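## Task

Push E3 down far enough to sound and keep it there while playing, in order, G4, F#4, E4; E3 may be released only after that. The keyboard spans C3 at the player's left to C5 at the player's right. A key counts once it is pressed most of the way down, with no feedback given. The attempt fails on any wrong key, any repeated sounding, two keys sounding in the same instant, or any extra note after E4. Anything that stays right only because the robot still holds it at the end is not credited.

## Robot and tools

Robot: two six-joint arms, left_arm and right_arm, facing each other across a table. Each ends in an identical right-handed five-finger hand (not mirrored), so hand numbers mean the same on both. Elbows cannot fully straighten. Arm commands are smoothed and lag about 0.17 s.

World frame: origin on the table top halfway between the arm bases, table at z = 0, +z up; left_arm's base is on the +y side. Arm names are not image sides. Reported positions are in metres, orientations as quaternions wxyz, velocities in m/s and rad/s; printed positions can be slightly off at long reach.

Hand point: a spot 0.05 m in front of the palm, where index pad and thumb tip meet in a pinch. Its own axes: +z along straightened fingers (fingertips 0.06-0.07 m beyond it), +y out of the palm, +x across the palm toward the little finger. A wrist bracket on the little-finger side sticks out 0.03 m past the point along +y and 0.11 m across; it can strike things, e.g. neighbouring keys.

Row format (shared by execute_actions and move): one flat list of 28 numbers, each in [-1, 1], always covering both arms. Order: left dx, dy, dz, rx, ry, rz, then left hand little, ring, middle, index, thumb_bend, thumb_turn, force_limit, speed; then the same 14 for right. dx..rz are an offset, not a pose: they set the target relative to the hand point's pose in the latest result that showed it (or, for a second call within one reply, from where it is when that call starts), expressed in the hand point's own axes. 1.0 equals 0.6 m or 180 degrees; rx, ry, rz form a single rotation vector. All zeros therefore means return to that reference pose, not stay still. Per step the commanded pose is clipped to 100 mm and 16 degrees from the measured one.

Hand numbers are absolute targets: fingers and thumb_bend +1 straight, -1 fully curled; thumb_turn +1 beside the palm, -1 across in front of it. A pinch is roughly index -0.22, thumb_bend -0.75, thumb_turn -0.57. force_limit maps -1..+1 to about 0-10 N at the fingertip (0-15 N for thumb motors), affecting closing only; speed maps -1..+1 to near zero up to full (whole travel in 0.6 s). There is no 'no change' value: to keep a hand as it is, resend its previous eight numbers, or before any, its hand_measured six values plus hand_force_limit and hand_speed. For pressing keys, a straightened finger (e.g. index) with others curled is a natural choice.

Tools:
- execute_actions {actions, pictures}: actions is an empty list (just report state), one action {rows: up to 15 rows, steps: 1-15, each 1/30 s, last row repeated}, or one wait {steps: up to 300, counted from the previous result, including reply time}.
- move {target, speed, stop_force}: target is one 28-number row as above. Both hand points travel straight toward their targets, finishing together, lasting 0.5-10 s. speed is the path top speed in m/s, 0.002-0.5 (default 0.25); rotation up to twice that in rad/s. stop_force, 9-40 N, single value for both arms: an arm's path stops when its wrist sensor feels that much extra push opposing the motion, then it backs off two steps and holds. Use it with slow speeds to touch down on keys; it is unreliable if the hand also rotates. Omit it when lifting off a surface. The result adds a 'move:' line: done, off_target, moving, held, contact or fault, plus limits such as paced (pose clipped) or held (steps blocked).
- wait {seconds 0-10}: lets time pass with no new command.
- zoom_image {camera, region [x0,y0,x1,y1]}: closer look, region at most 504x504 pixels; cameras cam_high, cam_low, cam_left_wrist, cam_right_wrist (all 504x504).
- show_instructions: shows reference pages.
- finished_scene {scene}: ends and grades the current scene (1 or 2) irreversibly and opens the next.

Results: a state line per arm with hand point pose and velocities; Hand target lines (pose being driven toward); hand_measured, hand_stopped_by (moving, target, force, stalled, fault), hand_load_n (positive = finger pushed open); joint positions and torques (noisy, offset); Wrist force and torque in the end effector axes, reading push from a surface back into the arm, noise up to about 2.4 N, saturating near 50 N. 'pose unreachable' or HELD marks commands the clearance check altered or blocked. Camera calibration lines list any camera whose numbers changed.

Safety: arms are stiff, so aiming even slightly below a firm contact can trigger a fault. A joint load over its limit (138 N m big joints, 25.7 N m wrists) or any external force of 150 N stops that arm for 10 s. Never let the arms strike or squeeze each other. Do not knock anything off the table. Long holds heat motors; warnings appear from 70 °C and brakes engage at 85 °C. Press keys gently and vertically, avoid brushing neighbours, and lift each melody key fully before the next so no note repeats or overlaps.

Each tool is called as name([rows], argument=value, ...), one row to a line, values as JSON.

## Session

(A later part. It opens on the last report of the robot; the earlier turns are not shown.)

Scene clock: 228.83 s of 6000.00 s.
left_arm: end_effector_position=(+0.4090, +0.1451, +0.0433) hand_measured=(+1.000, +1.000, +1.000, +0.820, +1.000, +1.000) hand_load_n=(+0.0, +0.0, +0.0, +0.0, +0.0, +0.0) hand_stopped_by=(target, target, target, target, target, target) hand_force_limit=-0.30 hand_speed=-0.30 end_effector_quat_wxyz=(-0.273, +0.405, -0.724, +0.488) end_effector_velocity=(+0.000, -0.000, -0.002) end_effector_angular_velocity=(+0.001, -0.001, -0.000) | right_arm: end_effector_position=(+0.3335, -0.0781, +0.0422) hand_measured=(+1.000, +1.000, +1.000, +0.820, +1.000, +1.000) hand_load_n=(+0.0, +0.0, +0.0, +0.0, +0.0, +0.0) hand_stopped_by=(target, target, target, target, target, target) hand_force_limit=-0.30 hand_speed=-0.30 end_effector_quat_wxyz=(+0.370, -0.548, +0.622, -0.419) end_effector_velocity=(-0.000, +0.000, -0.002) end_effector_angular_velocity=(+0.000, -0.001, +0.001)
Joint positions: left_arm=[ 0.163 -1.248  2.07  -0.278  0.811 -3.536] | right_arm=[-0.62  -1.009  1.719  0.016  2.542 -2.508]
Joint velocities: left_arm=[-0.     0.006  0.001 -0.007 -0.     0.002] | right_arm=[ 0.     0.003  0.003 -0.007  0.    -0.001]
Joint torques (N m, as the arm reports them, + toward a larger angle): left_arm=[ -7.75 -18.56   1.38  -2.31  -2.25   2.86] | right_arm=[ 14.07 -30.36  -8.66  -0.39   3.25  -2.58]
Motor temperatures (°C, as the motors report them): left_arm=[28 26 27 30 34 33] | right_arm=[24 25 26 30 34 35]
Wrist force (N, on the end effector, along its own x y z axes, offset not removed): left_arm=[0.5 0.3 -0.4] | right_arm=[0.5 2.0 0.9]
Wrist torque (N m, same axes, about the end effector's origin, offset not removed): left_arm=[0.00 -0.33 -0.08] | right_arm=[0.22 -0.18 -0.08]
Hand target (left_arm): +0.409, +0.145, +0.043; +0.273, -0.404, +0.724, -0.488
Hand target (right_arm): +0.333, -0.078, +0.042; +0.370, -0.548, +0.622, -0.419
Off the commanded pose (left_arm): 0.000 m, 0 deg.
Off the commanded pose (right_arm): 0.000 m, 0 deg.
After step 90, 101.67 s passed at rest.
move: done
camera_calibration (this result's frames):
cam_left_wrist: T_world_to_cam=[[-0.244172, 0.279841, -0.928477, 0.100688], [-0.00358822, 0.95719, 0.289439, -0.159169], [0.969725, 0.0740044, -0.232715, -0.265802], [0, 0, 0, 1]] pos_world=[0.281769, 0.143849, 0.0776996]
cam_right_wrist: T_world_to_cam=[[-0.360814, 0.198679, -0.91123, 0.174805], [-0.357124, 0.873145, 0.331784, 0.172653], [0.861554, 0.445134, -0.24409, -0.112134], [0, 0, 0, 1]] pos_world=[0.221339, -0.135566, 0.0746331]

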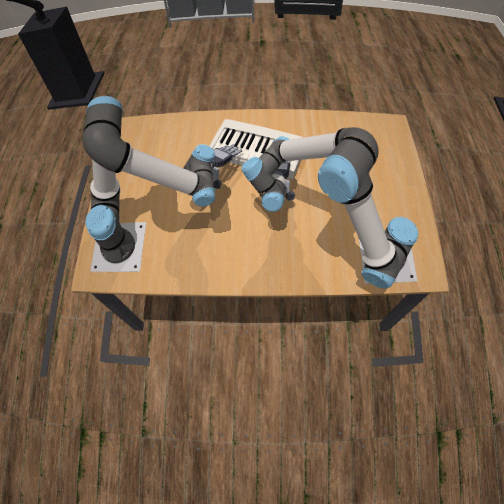

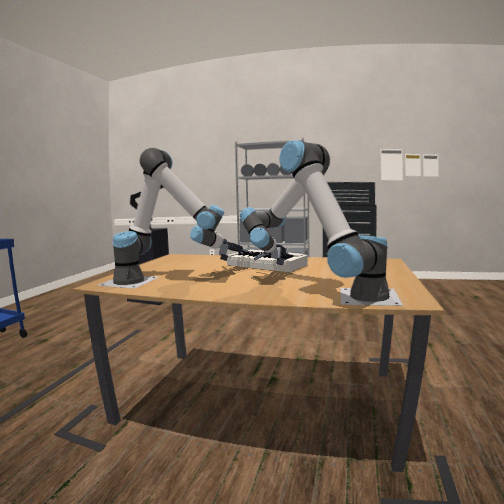

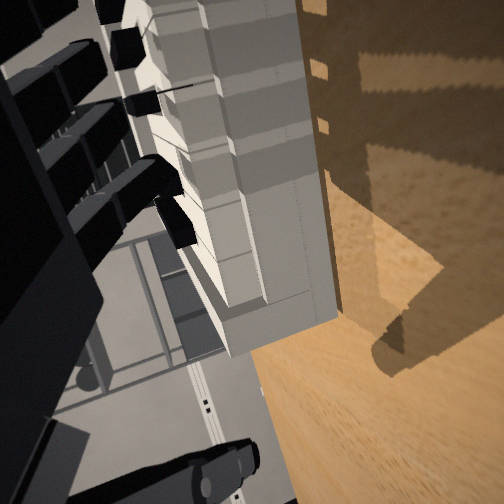

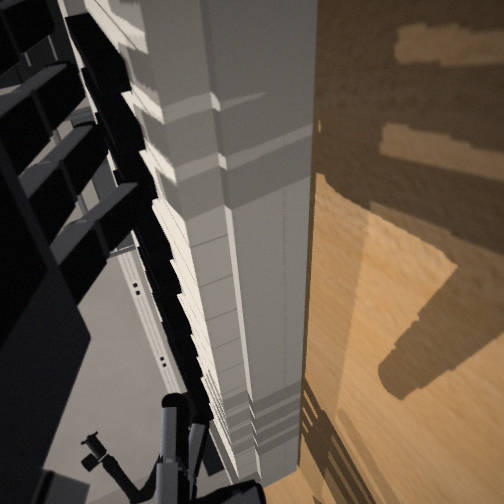

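move(target=[-0.00162,0.0006,-0.0002,0,0,0, 1,1,1,0.3,1,1,-0.15,-0.8, 0,0.0003,0.0001,0,0,0, 1,1,1,0.82,1,1,-0.3,-0.3], speed=0.02)

move(target=[0,0,0,0,0,0, 1,1,1,0.3,1,1,-0.15,-0.8, 0,0,0,0,0,0, 1,1,1,0.3,1,1,-0.1,-0.75], speed=0.02)

move(target=[0,0,0,0,0,0, 1,1,1,0.3,1,1,-0.15,-0.8, -0.01107,-0.04592,0.06250,0,0,0, 1,1,1,1,1,1,-0.2,0.4], speed=0.1)

move(target=[0,0,0,0,0,0, 1,1,1,0.3,1,1,-0.15,-0.8, 0,0,0,0,0,0, 1,1,1,0.3,1,1,-0.1,-0.75], speed=0.02)

move(target=[0,0,0,0,0,0, 1,1,1,0.3,1,1,-0.15,-0.8, -0.06567,0.04035,-0.04871,0,0,0, 1,1,1,0.92,1,1,-0.2,0.4], speed=0.1)

move(target=[0,0,0,0,0,0, 1,1,1,0.3,1,1,-0.15,-0.8, 0,0,0,0,0,0, 1,1,1,0.3,1,1,-0.1,-0.75], speed=0.02)

Scene clock: 350.03 s of 6000.00 s.
left_arm: end_effector_position=(+0.4093, +0.1461, +0.0430) hand_measured=(+1.000, +1.000, +1.000, +0.512, +1.000, +1.000) hand_load_n=(+0.0, +0.0, +0.0, +4.5, +0.0, +0.0) hand_stopped_by=(target, target, target, force, target, target) hand_force_limit=-0.15 hand_speed=-0.80 end_effector_quat_wxyz=(-0.273, +0.405, -0.724, +0.488) end_effector_velocity=(+0.000, -0.000, +0.000) end_effector_angular_velocity=(-0.001, -0.000, +0.000) | right_arm: end_effector_position=(+0.3335, -0.0781, +0.0420) hand_measured=(+1.000, +1.000, +1.000, +0.820, +1.000, +1.000) hand_load_n=(+0.0, +0.0, +0.0, +0.0, +0.0, +0.0) hand_stopped_by=(target, target, target, target, target, target) hand_force_limit=-0.30 hand_speed=-0.30 end_effector_quat_wxyz=(+0.370, -0.548, +0.622, -0.419) end_effector_velocity=(-0.000, -0.000, -0.001) end_effector_angular_velocity=(-0.001, +0.001, -0.000)
Joint positions: left_arm=[ 0.164 -1.249  2.072 -0.28   0.813 -3.535] | right_arm=[-0.62  -1.009  1.72   0.016  2.542 -2.508]
Joint velocities: left_arm=[ 0. -0. -0. -0.  0. -0.] | right_arm=[-0.     0.001  0.     0.    -0.     0.001]
Joint torques (N m, as the arm reports them, + toward a larger angle): left_arm=[  4.92 -36.71   1.93  -0.73   1.68   2.54] | right_arm=[ 13.13 -48.67 -20.93   2.46   3.3    2.63]
Motor temperatures (°C, as the motors report them): left_arm=[28 26 27 30 34 33] | right_arm=[24 25 26 30 34 35]
Wrist force (N, on the end effector, along its own x y z axes, offset not removed): left_arm=[0.7 -5.2 2.9] | right_arm=[1.4 3.4 0.3]
Wrist torque (N m, same axes, about the end effector's origin, offset not removed): left_arm=[-0.13 -0.50 -0.11] | right_arm=[0.49 -0.39 0.05]
Hand target (left_arm): +0.409, +0.146, +0.043; +0.273, -0.405, +0.724, -0.488
Hand target (right_arm): +0.334, -0.078, +0.042; +0.370, -0.548, +0.622, -0.419
Off the commanded pose (left_arm): 0.000 m, 0 deg.
Off the commanded pose (right_arm): 0.000 m, 0 deg.
After step 90, 117.00 s passed at rest.
move: done
camera_calibration (this result's frames):
cam_left_wrist: T_world_to_cam=[[-0.244153, 0.279776, -0.928501, 0.10025], [-0.00359871, 0.95721, 0.289373, -0.159985], [0.96973, 0.0739925, -0.232698, -0.266232], [0, 0, 0, 1]] pos_world=[0.282073, 0.14479, 0.0774263]
cam_right_wrist: T_world_to_cam=[[-0.360838, 0.198645, -0.911228, 0.174608], [-0.357115, 0.873158, 0.33176, 0.172721], [0.861548, 0.445125, -0.244129, -0.112169], [0, 0, 0, 1]] pos_world=[0.221325, -0.135568, 0.0744221]

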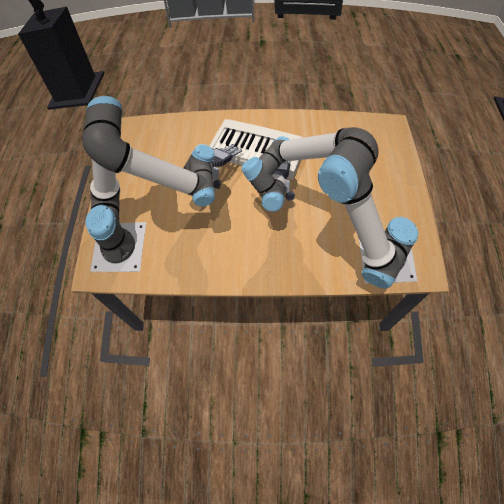

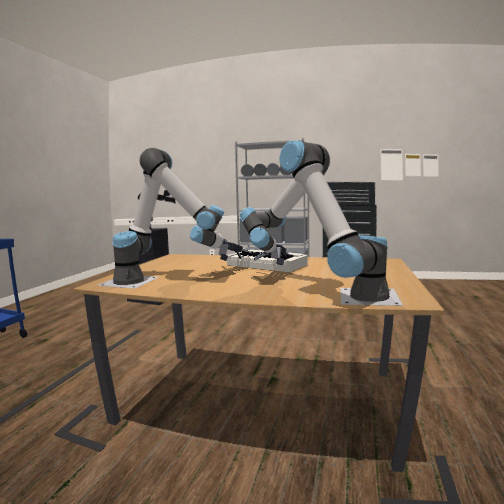

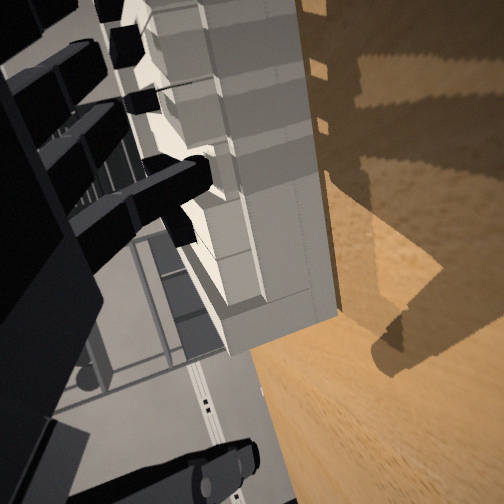

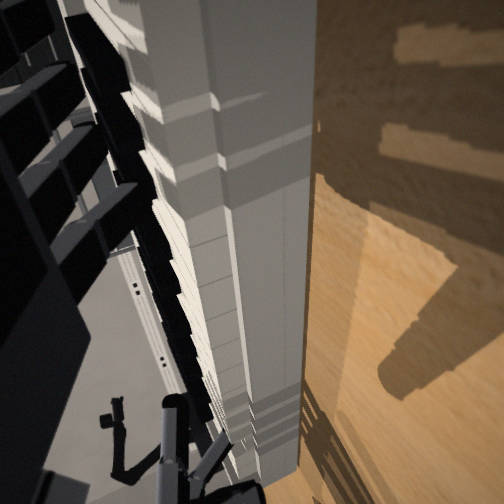

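Scene clock: 350.97 s of 6000.00 s.
left_arm: end_effector_position=(+0.4093, +0.1461, +0.0430) hand_measured=(+1.000, +1.000, +1.000, +0.512, +1.000, +1.000) hand_load_n=(+0.0, +0.0, +0.0, +4.5, +0.0, +0.0) hand_stopped_by=(target, target, target, force, target, target) hand_force_limit=-0.15 hand_speed=-0.80 end_effector_quat_wxyz=(-0.273, +0.405, -0.724, +0.488) end_effector_velocity=(+0.000, +0.000, +0.000) end_effector_angular_velocity=(-0.000, -0.000, +0.000) | right_arm: end_effector_position=(+0.3335, -0.0781, +0.0420) hand_measured=(+1.000, +1.000, +1.000, +0.546, +1.000, +1.000) hand_load_n=(+0.0, +0.0, +0.0, +5.0, +0.0, +0.0) hand_stopped_by=(target, target, target, force, target, target) hand_force_limit=-0.10 hand_speed=-0.75 end_effector_quat_wxyz=(+0.370, -0.548, +0.622, -0.419) end_effector_velocity=(+0.000, +0.000, +0.000) end_effector_angular_velocity=(+0.000, -0.001, +0.000)
Joint positions: left_arm=[ 0.164 -1.249  2.072 -0.28   0.813 -3.535] | right_arm=[-0.62  -1.009  1.72   0.016  2.542 -2.508]
Joint velocities: left_arm=[ 0.  0. -0.  0. -0.  0.] | right_arm=[-0.    -0.    -0.    -0.001 -0.    -0.001]
Joint torques (N m, as the arm reports them, + toward a larger angle): left_arm=[  5.38 -37.16   1.85  -0.22   1.74   2.4 ] | right_arm=[ 13.04 -44.3  -18.08   2.34   1.56   2.31]
Motor temperatures (°C, as the motors report them): left_arm=[28 26 27 30 34 33] | right_arm=[24 25 26 30 34 35]
Wrist force (N, on the end effector, along its own x y z axes, offset not removed): left_arm=[0.0 -5.1 2.3] | right_arm=[1.7 -2.4 -0.3]
Wrist torque (N m, same axes, about the end effector's origin, offset not removed): left_arm=[-0.18 -0.30 -0.21] | right_arm=[0.69 -0.47 -0.01]
Hand target (left_arm): +0.409, +0.146, +0.043; +0.273, -0.405, +0.724, -0.488
Hand target (right_arm): +0.334, -0.078, +0.042; +0.370, -0.548, +0.622, -0.419
Off the commanded pose (left_arm): 0.000 m, 0 deg.
Off the commanded pose (right_arm): 0.000 m, 0 deg.
move: done
camera_calibration (this result's frames):
cam_left_wrist: T_world_to_cam=[[-0.244153, 0.279776, -0.928502, 0.100251], [-0.00359882, 0.95721, 0.289372, -0.159985], [0.96973, 0.0739925, -0.232698, -0.266232], [0, 0, 0, 1]] pos_world=[0.282074, 0.14479, 0.0774263]
cam_right_wrist: T_world_to_cam=[[-0.360768, 0.198696, -0.911245, 0.174625], [-0.357097, 0.873162, 0.331769, 0.172705], [0.861585, 0.445094, -0.244055, -0.112195], [0, 0, 0, 1]] pos_world=[0.221337, -0.135559, 0.0744467]

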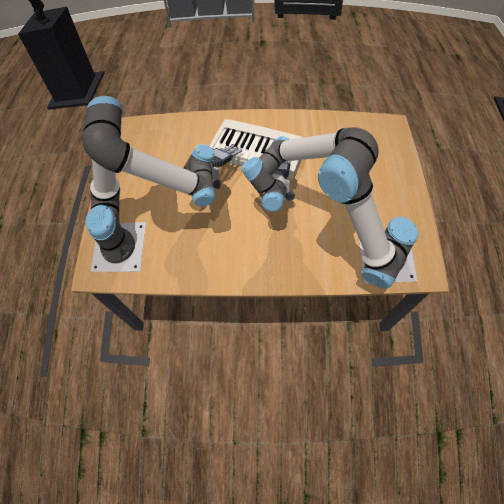

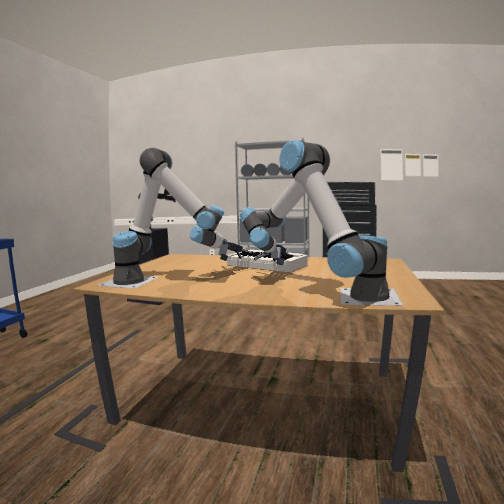

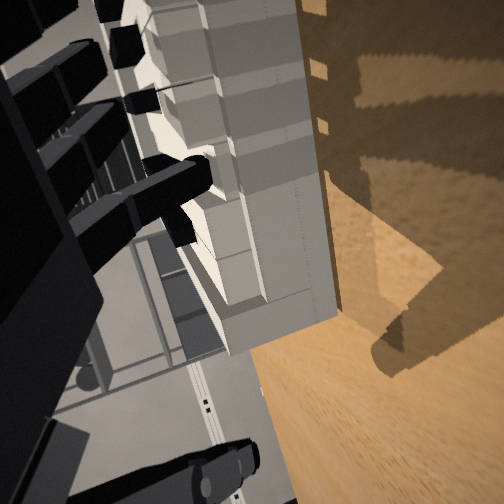

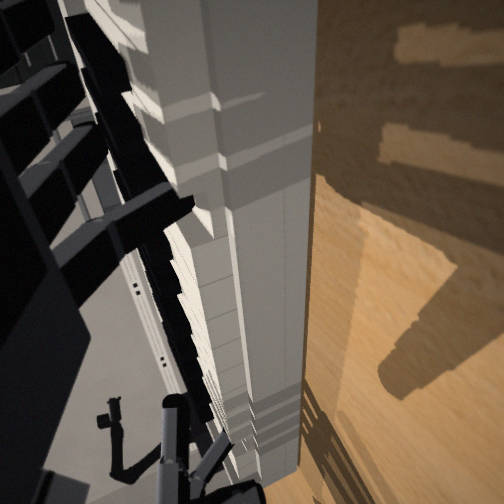

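Scene clock: 351.93 s of 6000.00 s.
left_arm: end_effector_position=(+0.4093, +0.1461, +0.0430) hand_measured=(+1.000, +1.000, +1.000, +0.512, +1.000, +1.000) hand_load_n=(+0.0, +0.0, +0.0, +4.5, +0.0, +0.0) hand_stopped_by=(target, target, target, force, target, target) hand_force_limit=-0.15 hand_speed=-0.80 end_effector_quat_wxyz=(-0.273, +0.405, -0.724, +0.488) end_effector_velocity=(-0.000, -0.000, -0.000) end_effector_angular_velocity=(-0.000, -0.000, -0.001) | right_arm: end_effector_position=(+0.3788, -0.0771, +0.0534) hand_measured=(+1.000, +1.000, +1.000, +1.000, +1.000, +1.000) hand_load_n=(+0.0, +0.0, +0.0, +0.0, +0.0, +0.0) hand_stopped_by=(target, target, target, target, target, target) hand_force_limit=-0.20 hand_speed=0.40 end_effector_quat_wxyz=(+0.370, -0.548, +0.622, -0.419) end_effector_velocity=(+0.003, +0.000, +0.001) end_effector_angular_velocity=(+0.000, -0.000, +0.000)
Joint positions: left_arm=[ 0.164 -1.249  2.072 -0.28   0.813 -3.535] | right_arm=[-0.697 -1.01   1.67  -0.001  2.483 -2.591]
Joint velocities: left_arm=[-0.001 -0.     0.    -0.    -0.    -0.   ] | right_arm=[-0.004  0.    -0.004 -0.    -0.004 -0.005]
Joint torques (N m, as the arm reports them, + toward a larger angle): left_arm=[  4.08 -37.4    2.38  -0.44   1.69   2.43] | right_arm=[-13.66 -30.8  -23.32  -1.18  -1.86  -2.47]
Motor temperatures (°C, as the motors report them): left_arm=[28 26 27 30 34 33] | right_arm=[24 25 26 30 34 35]
Wrist force (N, on the end effector, along its own x y z axes, offset not removed): left_arm=[1.1 -4.0 3.1] | right_arm=[0.9 2.0 0.1]
Wrist torque (N m, same axes, about the end effector's origin, offset not removed): left_arm=[0.12 -0.59 0.04] | right_arm=[0.29 -0.30 -0.02]
Hand target (left_arm): +0.409, +0.146, +0.043; +0.273, -0.405, +0.724, -0.488
Hand target (right_arm): +0.379, -0.077, +0.053; +0.370, -0.548, +0.622, -0.419
Off the commanded pose (left_arm): 0.000 m, 0 deg.
Off the commanded pose (right_arm): 0.000 m, 0 deg.
move: done
camera_calibration (this result's frames):
cam_left_wrist: T_world_to_cam=[[-0.244153, 0.279776, -0.928502, 0.100251], [-0.00359959, 0.95721, 0.289373, -0.159985], [0.96973, 0.0739933, -0.232698, -0.266232], [0, 0, 0, 1]] pos_world=[0.282074, 0.144791, 0.0774263]
cam_right_wrist: T_world_to_cam=[[-0.360851, 0.198772, -0.911195, 0.201187], [-0.356981, 0.873178, 0.33185, 0.184229], [0.861598, 0.445028, -0.244129, -0.148835], [0, 0, 0, 1]] pos_world=[0.2666, -0.134619, 0.0858489]

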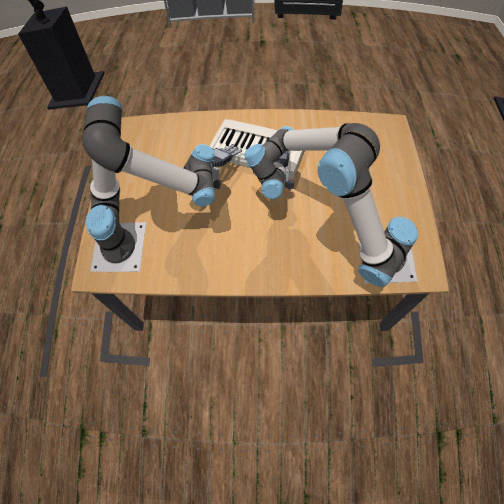

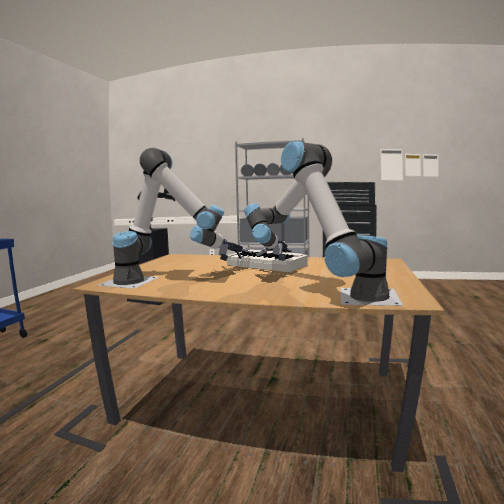

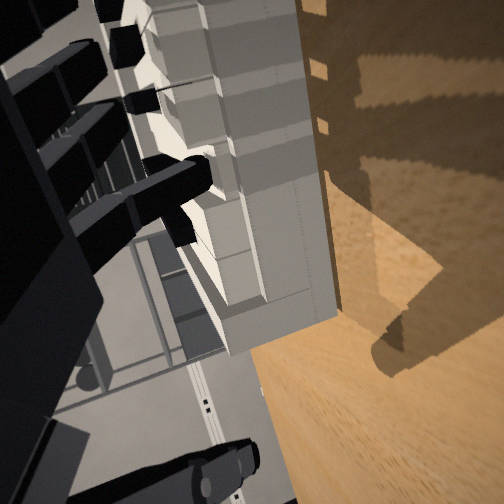

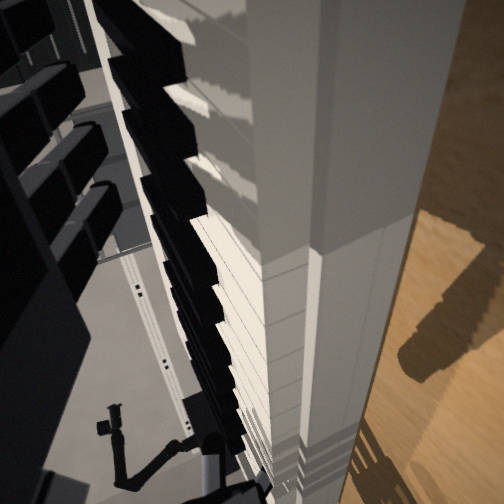

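Scene clock: 353.13 s of 6000.00 s.
left_arm: end_effector_position=(+0.4093, +0.1461, +0.0430) hand_measured=(+1.000, +1.000, +1.000, +0.512, +1.000, +1.000) hand_load_n=(+0.0, +0.0, +0.0, +4.5, +0.0, +0.0) hand_stopped_by=(target, target, target, force, target, target) hand_force_limit=-0.15 hand_speed=-0.80 end_effector_quat_wxyz=(-0.273, +0.405, -0.724, +0.488) end_effector_velocity=(+0.000, +0.000, +0.000) end_effector_angular_velocity=(-0.000, -0.000, +0.001) | right_arm: end_effector_position=(+0.3788, -0.0771, +0.0534) hand_measured=(+1.000, +1.000, +1.000, +0.614, +1.000, +1.000) hand_load_n=(+0.0, +0.0, +0.0, +6.5, +0.0, +0.0) hand_stopped_by=(target, target, target, force, target, target) hand_force_limit=-0.10 hand_speed=-0.75 end_effector_quat_wxyz=(+0.370, -0.548, +0.622, -0.419) end_effector_velocity=(-0.000, -0.000, -0.001) end_effector_angular_velocity=(-0.001, +0.001, +0.001)
Joint positions: left_arm=[ 0.164 -1.249  2.072 -0.28   0.813 -3.535] | right_arm=[-0.697 -1.01   1.67  -0.001  2.483 -2.591]
Joint velocities: left_arm=[ 0.001 -0.    -0.    -0.    -0.    -0.   ] | right_arm=[ 0.     0.     0.001 -0.    -0.    -0.001]
Joint torques (N m, as the arm reports them, + toward a larger angle): left_arm=[  4.97 -37.22   1.92  -0.43   1.66   2.31] | right_arm=[ 15.03 -42.27  -6.53   0.61   0.99   2.27]
Motor temperatures (°C, as the motors report them): left_arm=[28 26 27 30 34 33] | right_arm=[24 25 26 30 34 35]
Wrist force (N, on the end effector, along its own x y z axes, offset not removed): left_arm=[-1.0 -3.9 0.9] | right_arm=[0.8 -5.1 -0.7]
Wrist torque (N m, same axes, about the end effector's origin, offset not removed): left_arm=[0.22 -0.19 -0.15] | right_arm=[0.67 -0.22 -0.06]
Hand target (left_arm): +0.409, +0.146, +0.043; +0.273, -0.405, +0.724, -0.488
Hand target (right_arm): +0.379, -0.077, +0.053; +0.370, -0.548, +0.622, -0.419
Off the commanded pose (left_arm): 0.000 m, 0 deg.
Off the commanded pose (right_arm): 0.000 m, 0 deg.
move: done
camera_calibration (this result's frames):
cam_left_wrist: T_world_to_cam=[[-0.244153, 0.279776, -0.928501, 0.100251], [-0.00359935, 0.95721, 0.289373, -0.159985], [0.96973, 0.0739931, -0.232698, -0.266232], [0, 0, 0, 1]] pos_world=[0.282074, 0.144791, 0.0774263]
cam_right_wrist: T_world_to_cam=[[-0.360786, 0.198793, -0.911216, 0.201177], [-0.356927, 0.873211, 0.331823, 0.184227], [0.861648, 0.444955, -0.244087, -0.148868], [0, 0, 0, 1]] pos_world=[0.266609, -0.134622, 0.0858481]

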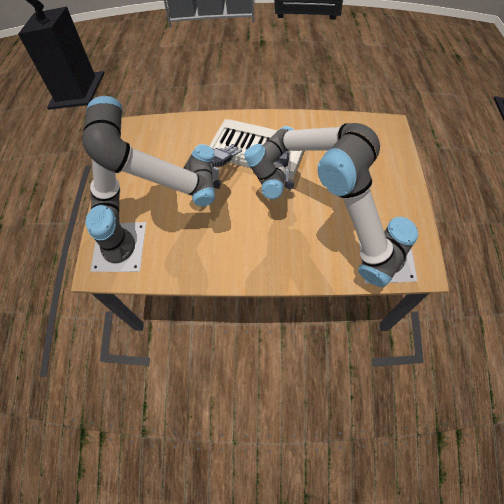

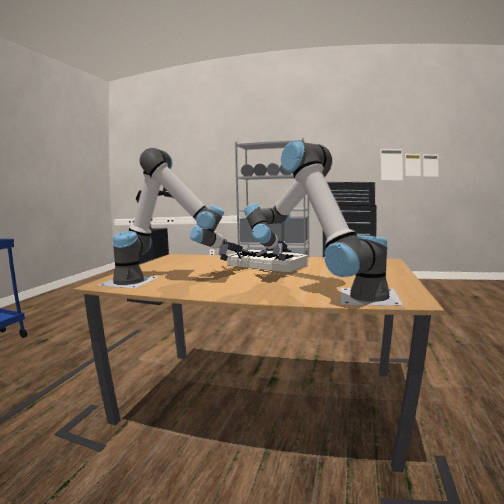

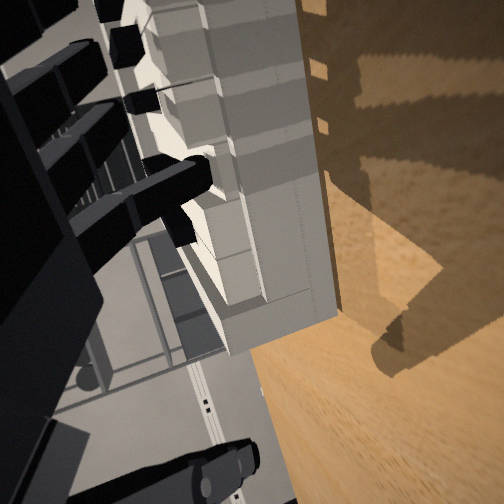

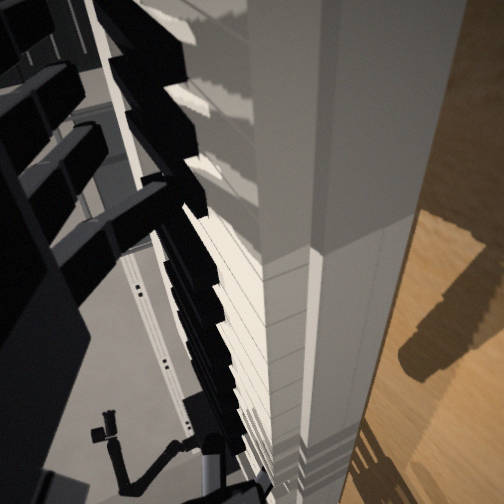

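Scene clock: 354.17 s of 6000.00 s.
left_arm: end_effector_position=(+0.4093, +0.1461, +0.0430) hand_measured=(+1.000, +1.000, +1.000, +0.512, +1.000, +1.000) hand_load_n=(+0.0, +0.0, +0.0, +4.5, +0.0, +0.0) hand_stopped_by=(target, target, target, force, target, target) hand_force_limit=-0.15 hand_speed=-0.80 end_effector_quat_wxyz=(-0.273, +0.405, -0.724, +0.488) end_effector_velocity=(-0.000, -0.000, -0.000) end_effector_angular_velocity=(+0.000, +0.000, -0.001) | right_arm: end_effector_position=(+0.3480, -0.0338, +0.0421) hand_measured=(+1.000, +1.000, +1.000, +0.920, +1.000, +1.000) hand_load_n=(+0.0, +0.0, +0.0, +0.0, +0.0, +0.0) hand_stopped_by=(target, target, target, target, target, target) hand_force_limit=-0.20 hand_speed=0.40 end_effector_quat_wxyz=(+0.370, -0.548, +0.622, -0.419) end_effector_velocity=(-0.001, +0.002, -0.001) end_effector_angular_velocity=(-0.001, +0.002, -0.002)
Joint positions: left_arm=[ 0.164 -1.249  2.072 -0.28   0.813 -3.535] | right_arm=[-0.594 -0.914  1.555  0.111  2.561 -2.478]
Joint velocities: left_arm=[-0.001 -0.     0.     0.     0.    -0.   ] | right_arm=[ 0.005  0.007 -0.01   0.012  0.005  0.01 ]
Joint torques (N m, as the arm reports them, + toward a larger angle): left_arm=[  4.96 -37.47   2.19  -0.38   1.75   2.35] | right_arm=[ 14.25 -35.07 -21.52   2.36   3.49   2.73]
Motor temperatures (°C, as the motors report them): left_arm=[28 26 27 30 34 33] | right_arm=[24 25 26 30 34 35]
Wrist force (N, on the end effector, along its own x y z axes, offset not removed): left_arm=[-0.1 -5.1 0.6] | right_arm=[1.5 1.8 -1.0]
Wrist torque (N m, same axes, about the end effector's origin, offset not removed): left_arm=[0.09 -0.34 -0.11] | right_arm=[0.31 -0.35 -0.08]
Hand target (left_arm): +0.409, +0.146, +0.043; +0.273, -0.405, +0.724, -0.488
Hand target (right_arm): +0.348, -0.034, +0.042; +0.370, -0.548, +0.622, -0.419
Off the commanded pose (left_arm): 0.000 m, 0 deg.
Off the commanded pose (right_arm): 0.000 m, 0 deg.
move: done
camera_calibration (this result's frames):
cam_left_wrist: T_world_to_cam=[[-0.244153, 0.279776, -0.928502, 0.100251], [-0.00359963, 0.95721, 0.289372, -0.159985], [0.96973, 0.0739933, -0.232698, -0.266232], [0, 0, 0, 1]] pos_world=[0.282074, 0.144791, 0.0774263]
cam_right_wrist: T_world_to_cam=[[-0.360531, 0.198671, -0.911344, 0.170996], [-0.357331, 0.873094, 0.331694, 0.139294], [0.861587, 0.445237, -0.243786, -0.144373], [0, 0, 0, 1]] pos_world=[0.235814, -0.0913083, 0.0744371]

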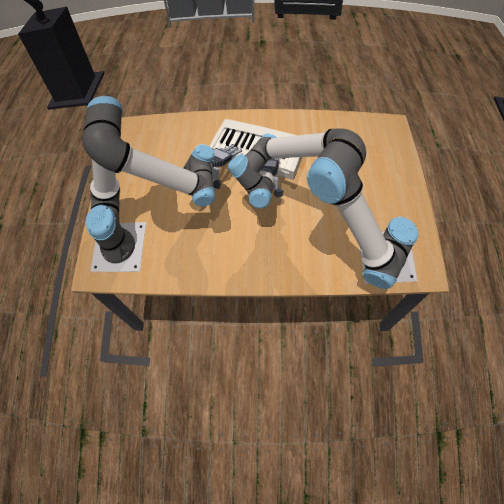

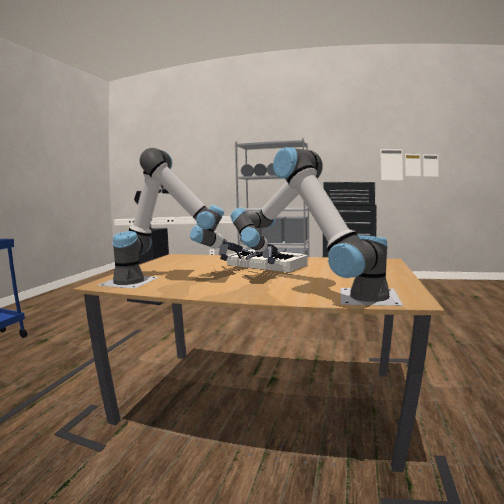

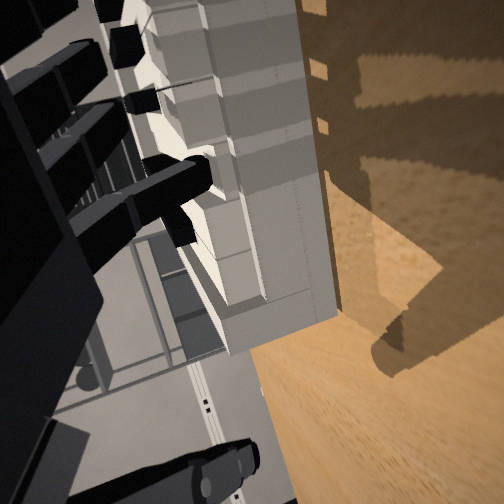

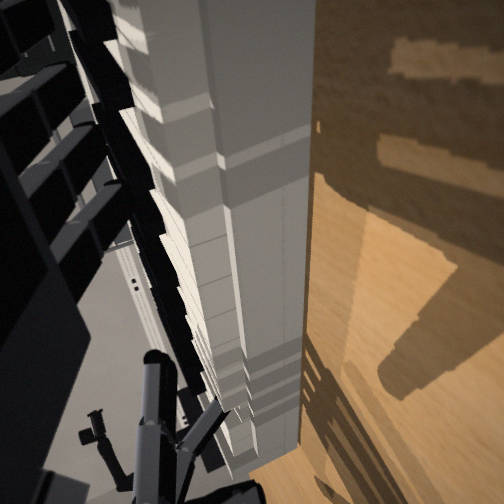

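Scene clock: 355.37 s of 6000.00 s.
left_arm: end_effector_position=(+0.4093, +0.1461, +0.0430) hand_measured=(+1.000, +1.000, +1.000, +0.512, +1.000, +1.000) hand_load_n=(+0.0, +0.0, +0.0, +4.0, +0.0, +0.0) hand_stopped_by=(target, target, target, force, target, target) hand_force_limit=-0.15 hand_speed=-0.80 end_effector_quat_wxyz=(-0.273, +0.405, -0.724, +0.488) end_effector_velocity=(+0.000, -0.000, +0.000) end_effector_angular_velocity=(-0.001, -0.000, +0.000) | right_arm: end_effector_position=(+0.3480, -0.0338, +0.0421) hand_measured=(+1.000, +1.000, +1.000, +0.536, +1.000, +1.000) hand_load_n=(+0.0, +0.0, +0.0, +7.5, +0.0, +0.0) hand_stopped_by=(target, target, target, force, target, target) hand_force_limit=-0.10 hand_speed=-0.75 end_effector_quat_wxyz=(+0.370, -0.548, +0.622, -0.419) end_effector_velocity=(-0.000, -0.000, -0.000) end_effector_angular_velocity=(+0.000, +0.000, -0.000)
Joint positions: left_arm=[ 0.164 -1.249  2.072 -0.28   0.813 -3.535] | right_arm=[-0.594 -0.914  1.555  0.111  2.561 -2.478]
Joint velocities: left_arm=[ 0.    -0.    -0.    -0.001 -0.     0.   ] | right_arm=[-0.    -0.     0.001  0.    -0.     0.001]
Joint torques (N m, as the arm reports them, + toward a larger angle): left_arm=[  4.94 -37.8    1.89  -0.49   1.72   2.37] | right_arm=[ -9.27 -44.23  -8.35   1.09  -1.42  -2.64]
Motor temperatures (°C, as the motors report them): left_arm=[28 26 27 30 34 33] | right_arm=[24 25 26 30 34 35]
Wrist force (N, on the end effector, along its own x y z axes, offset not removed): left_arm=[-0.3 -3.5 1.1] | right_arm=[2.1 -5.4 -0.9]
Wrist torque (N m, same axes, about the end effector's origin, offset not removed): left_arm=[0.19 -0.17 -0.10] | right_arm=[0.87 -0.52 0.13]
Hand target (left_arm): +0.409, +0.146, +0.043; +0.273, -0.405, +0.724, -0.488
Hand target (right_arm): +0.348, -0.034, +0.042; +0.370, -0.548, +0.622, -0.419
Off the commanded pose (left_arm): 0.000 m, 0 deg.
Off the commanded pose (right_arm): 0.000 m, 0 deg.
move: done
camera_calibration (this result's frames):
cam_left_wrist: T_world_to_cam=[[-0.244153, 0.279776, -0.928501, 0.100251], [-0.00359933, 0.95721, 0.289373, -0.159985], [0.96973, 0.0739931, -0.232698, -0.266232], [0, 0, 0, 1]] pos_world=[0.282074, 0.144791, 0.0774262]
cam_right_wrist: T_world_to_cam=[[-0.360465, 0.198771, -0.911348, 0.171019], [-0.357339, 0.873066, 0.331759, 0.139275], [0.861611, 0.445247, -0.243681, -0.144398], [0, 0, 0, 1]] pos_world=[0.23583, -0.0912968, 0.0744654]

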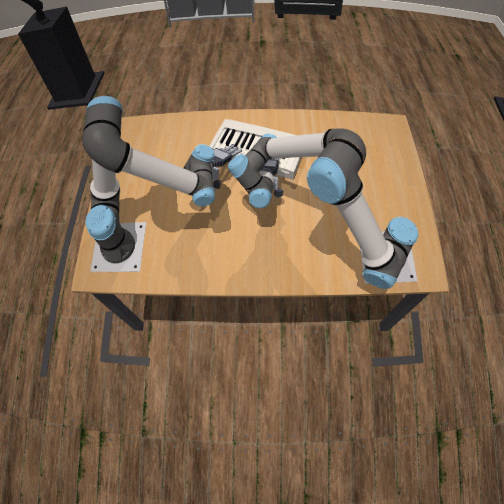

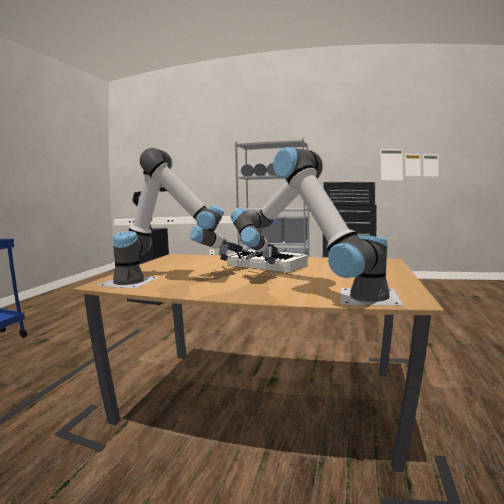

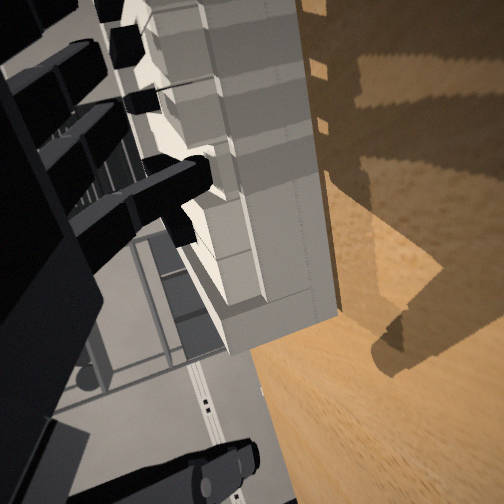

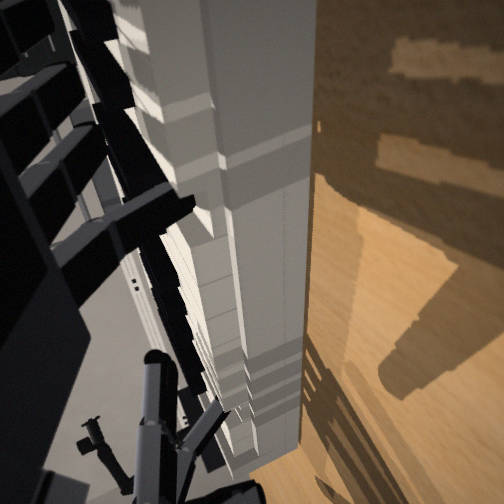

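All four presses stopped on force at about the same finger positions as in scene 1. Releasing and lifting clear.

move(target=[0,-0.0464,-0.0187,0,0,0, 1,1,1,1,1,1,-0.15,0.4, 0,-0.0464,-0.0187,0,0,0, 1,1,1,1,1,1,-0.2,0.4], speed=0.08)

finished_scene(scene=2)

Scene clock: 360.73 s of 6000.00 s.
left_arm: end_effector_position=(+0.4094, +0.1461, +0.0727) hand_measured=(+1.000, +1.000, +1.000, +1.000, +1.000, +1.000) hand_load_n=(+0.0, +0.0, +0.0, +0.0, +0.0, +0.0) hand_stopped_by=(target, target, target, target, target, target) hand_force_limit=-0.15 hand_speed=0.40 end_effector_quat_wxyz=(-0.273, +0.405, -0.724, +0.488) end_effector_velocity=(+0.000, -0.000, +0.002) end_effector_angular_velocity=(-0.001, +0.001, +0.001) | right_arm: end_effector_position=(+0.3480, -0.0338, +0.0719) hand_measured=(+1.000, +1.000, +1.000, +1.000, +1.000, +1.000) hand_load_n=(+0.0, +0.0, +0.0, +0.0, +0.0, +0.0) hand_stopped_by=(target, target, target, target, target, target) hand_force_limit=-0.20 hand_speed=0.40 end_effector_quat_wxyz=(+0.370, -0.548, +0.622, -0.419) end_effector_velocity=(+0.000, +0.000, +0.002) end_effector_angular_velocity=(-0.000, +0.000, -0.000)
Joint positions: left_arm=[ 0.165 -1.305  2.046 -0.198  0.813 -3.535] | right_arm=[-0.594 -0.954  1.534  0.172  2.561 -2.478]
Joint velocities: left_arm=[ 0.    -0.004 -0.003  0.007 -0.    -0.001] | right_arm=[-0.    -0.001 -0.004  0.006 -0.     0.   ]
Joint torques (N m, as the arm reports them, + toward a larger angle): left_arm=[ -8.49 -40.99 -24.5    2.98  -0.77  -2.2 ] | right_arm=[-13.51 -52.94 -22.74   2.73   1.15   2.71]
Motor temperatures (°C, as the motors report them): left_arm=[28 26 27 30 34 33] | right_arm=[24 25 26 30 34 35]
Wrist force (N, on the end effector, along its own x y z axes, offset not removed): left_arm=[-0.2 -1.6 -0.2] | right_arm=[1.7 1.3 -0.1]
Wrist torque (N m, same axes, about the end effector's origin, offset not removed): left_arm=[-0.37 -0.12 -0.10] | right_arm=[0.15 -0.43 -0.02]
Hand target (left_arm): +0.409, +0.146, +0.073; +0.273, -0.405, +0.724, -0.488
Hand target (right_arm): +0.348, -0.034, +0.072; +0.370, -0.548, +0.622, -0.419
Off the commanded pose (left_arm): 0.000 m, 0 deg.
Off the commanded pose (right_arm): 0.000 m, 0 deg.
After step 90, 1.47 s passed at rest.
move: done
camera_calibration (this result's frames):
cam_left_wrist: T_world_to_cam=[[-0.244136, 0.279784, -0.928503, 0.127874], [-0.0035671, 0.95721, 0.289372, -0.168622], [0.969734, 0.0739583, -0.232692, -0.25941], [0, 0, 0, 1]] pos_world=[0.282176, 0.144815, 0.107163]
cam_right_wrist: T_world_to_cam=[[-0.360491, 0.198721, -0.911349, 0.198142], [-0.357427, 0.873034, 0.331749, 0.129451], [0.861564, 0.445333, -0.243693, -0.137144], [0, 0, 0, 1]] pos_world=[0.235856, -0.0913157, 0.10421]

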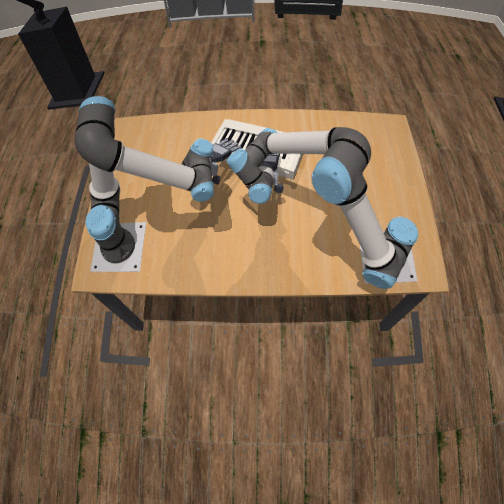

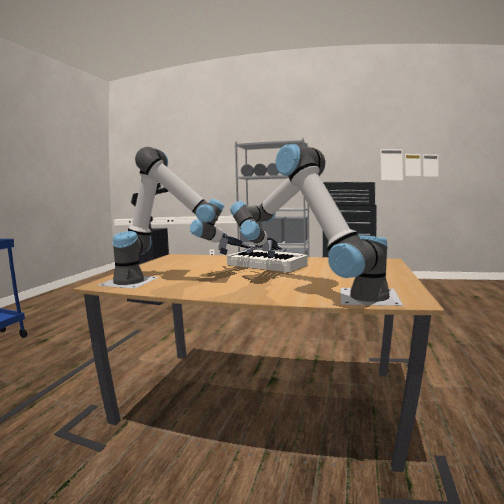

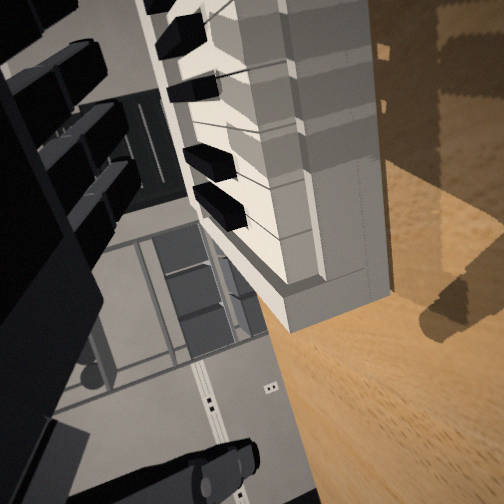

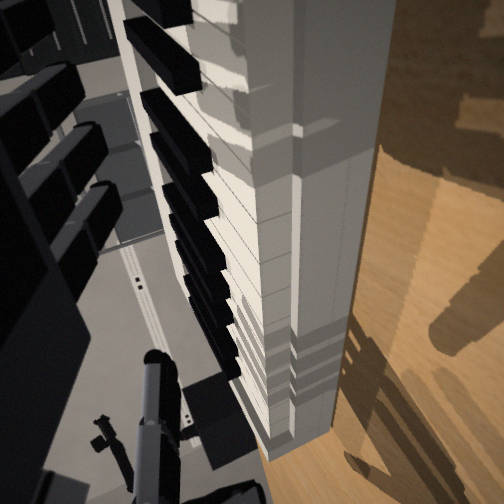

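The scene is finished: the task was done.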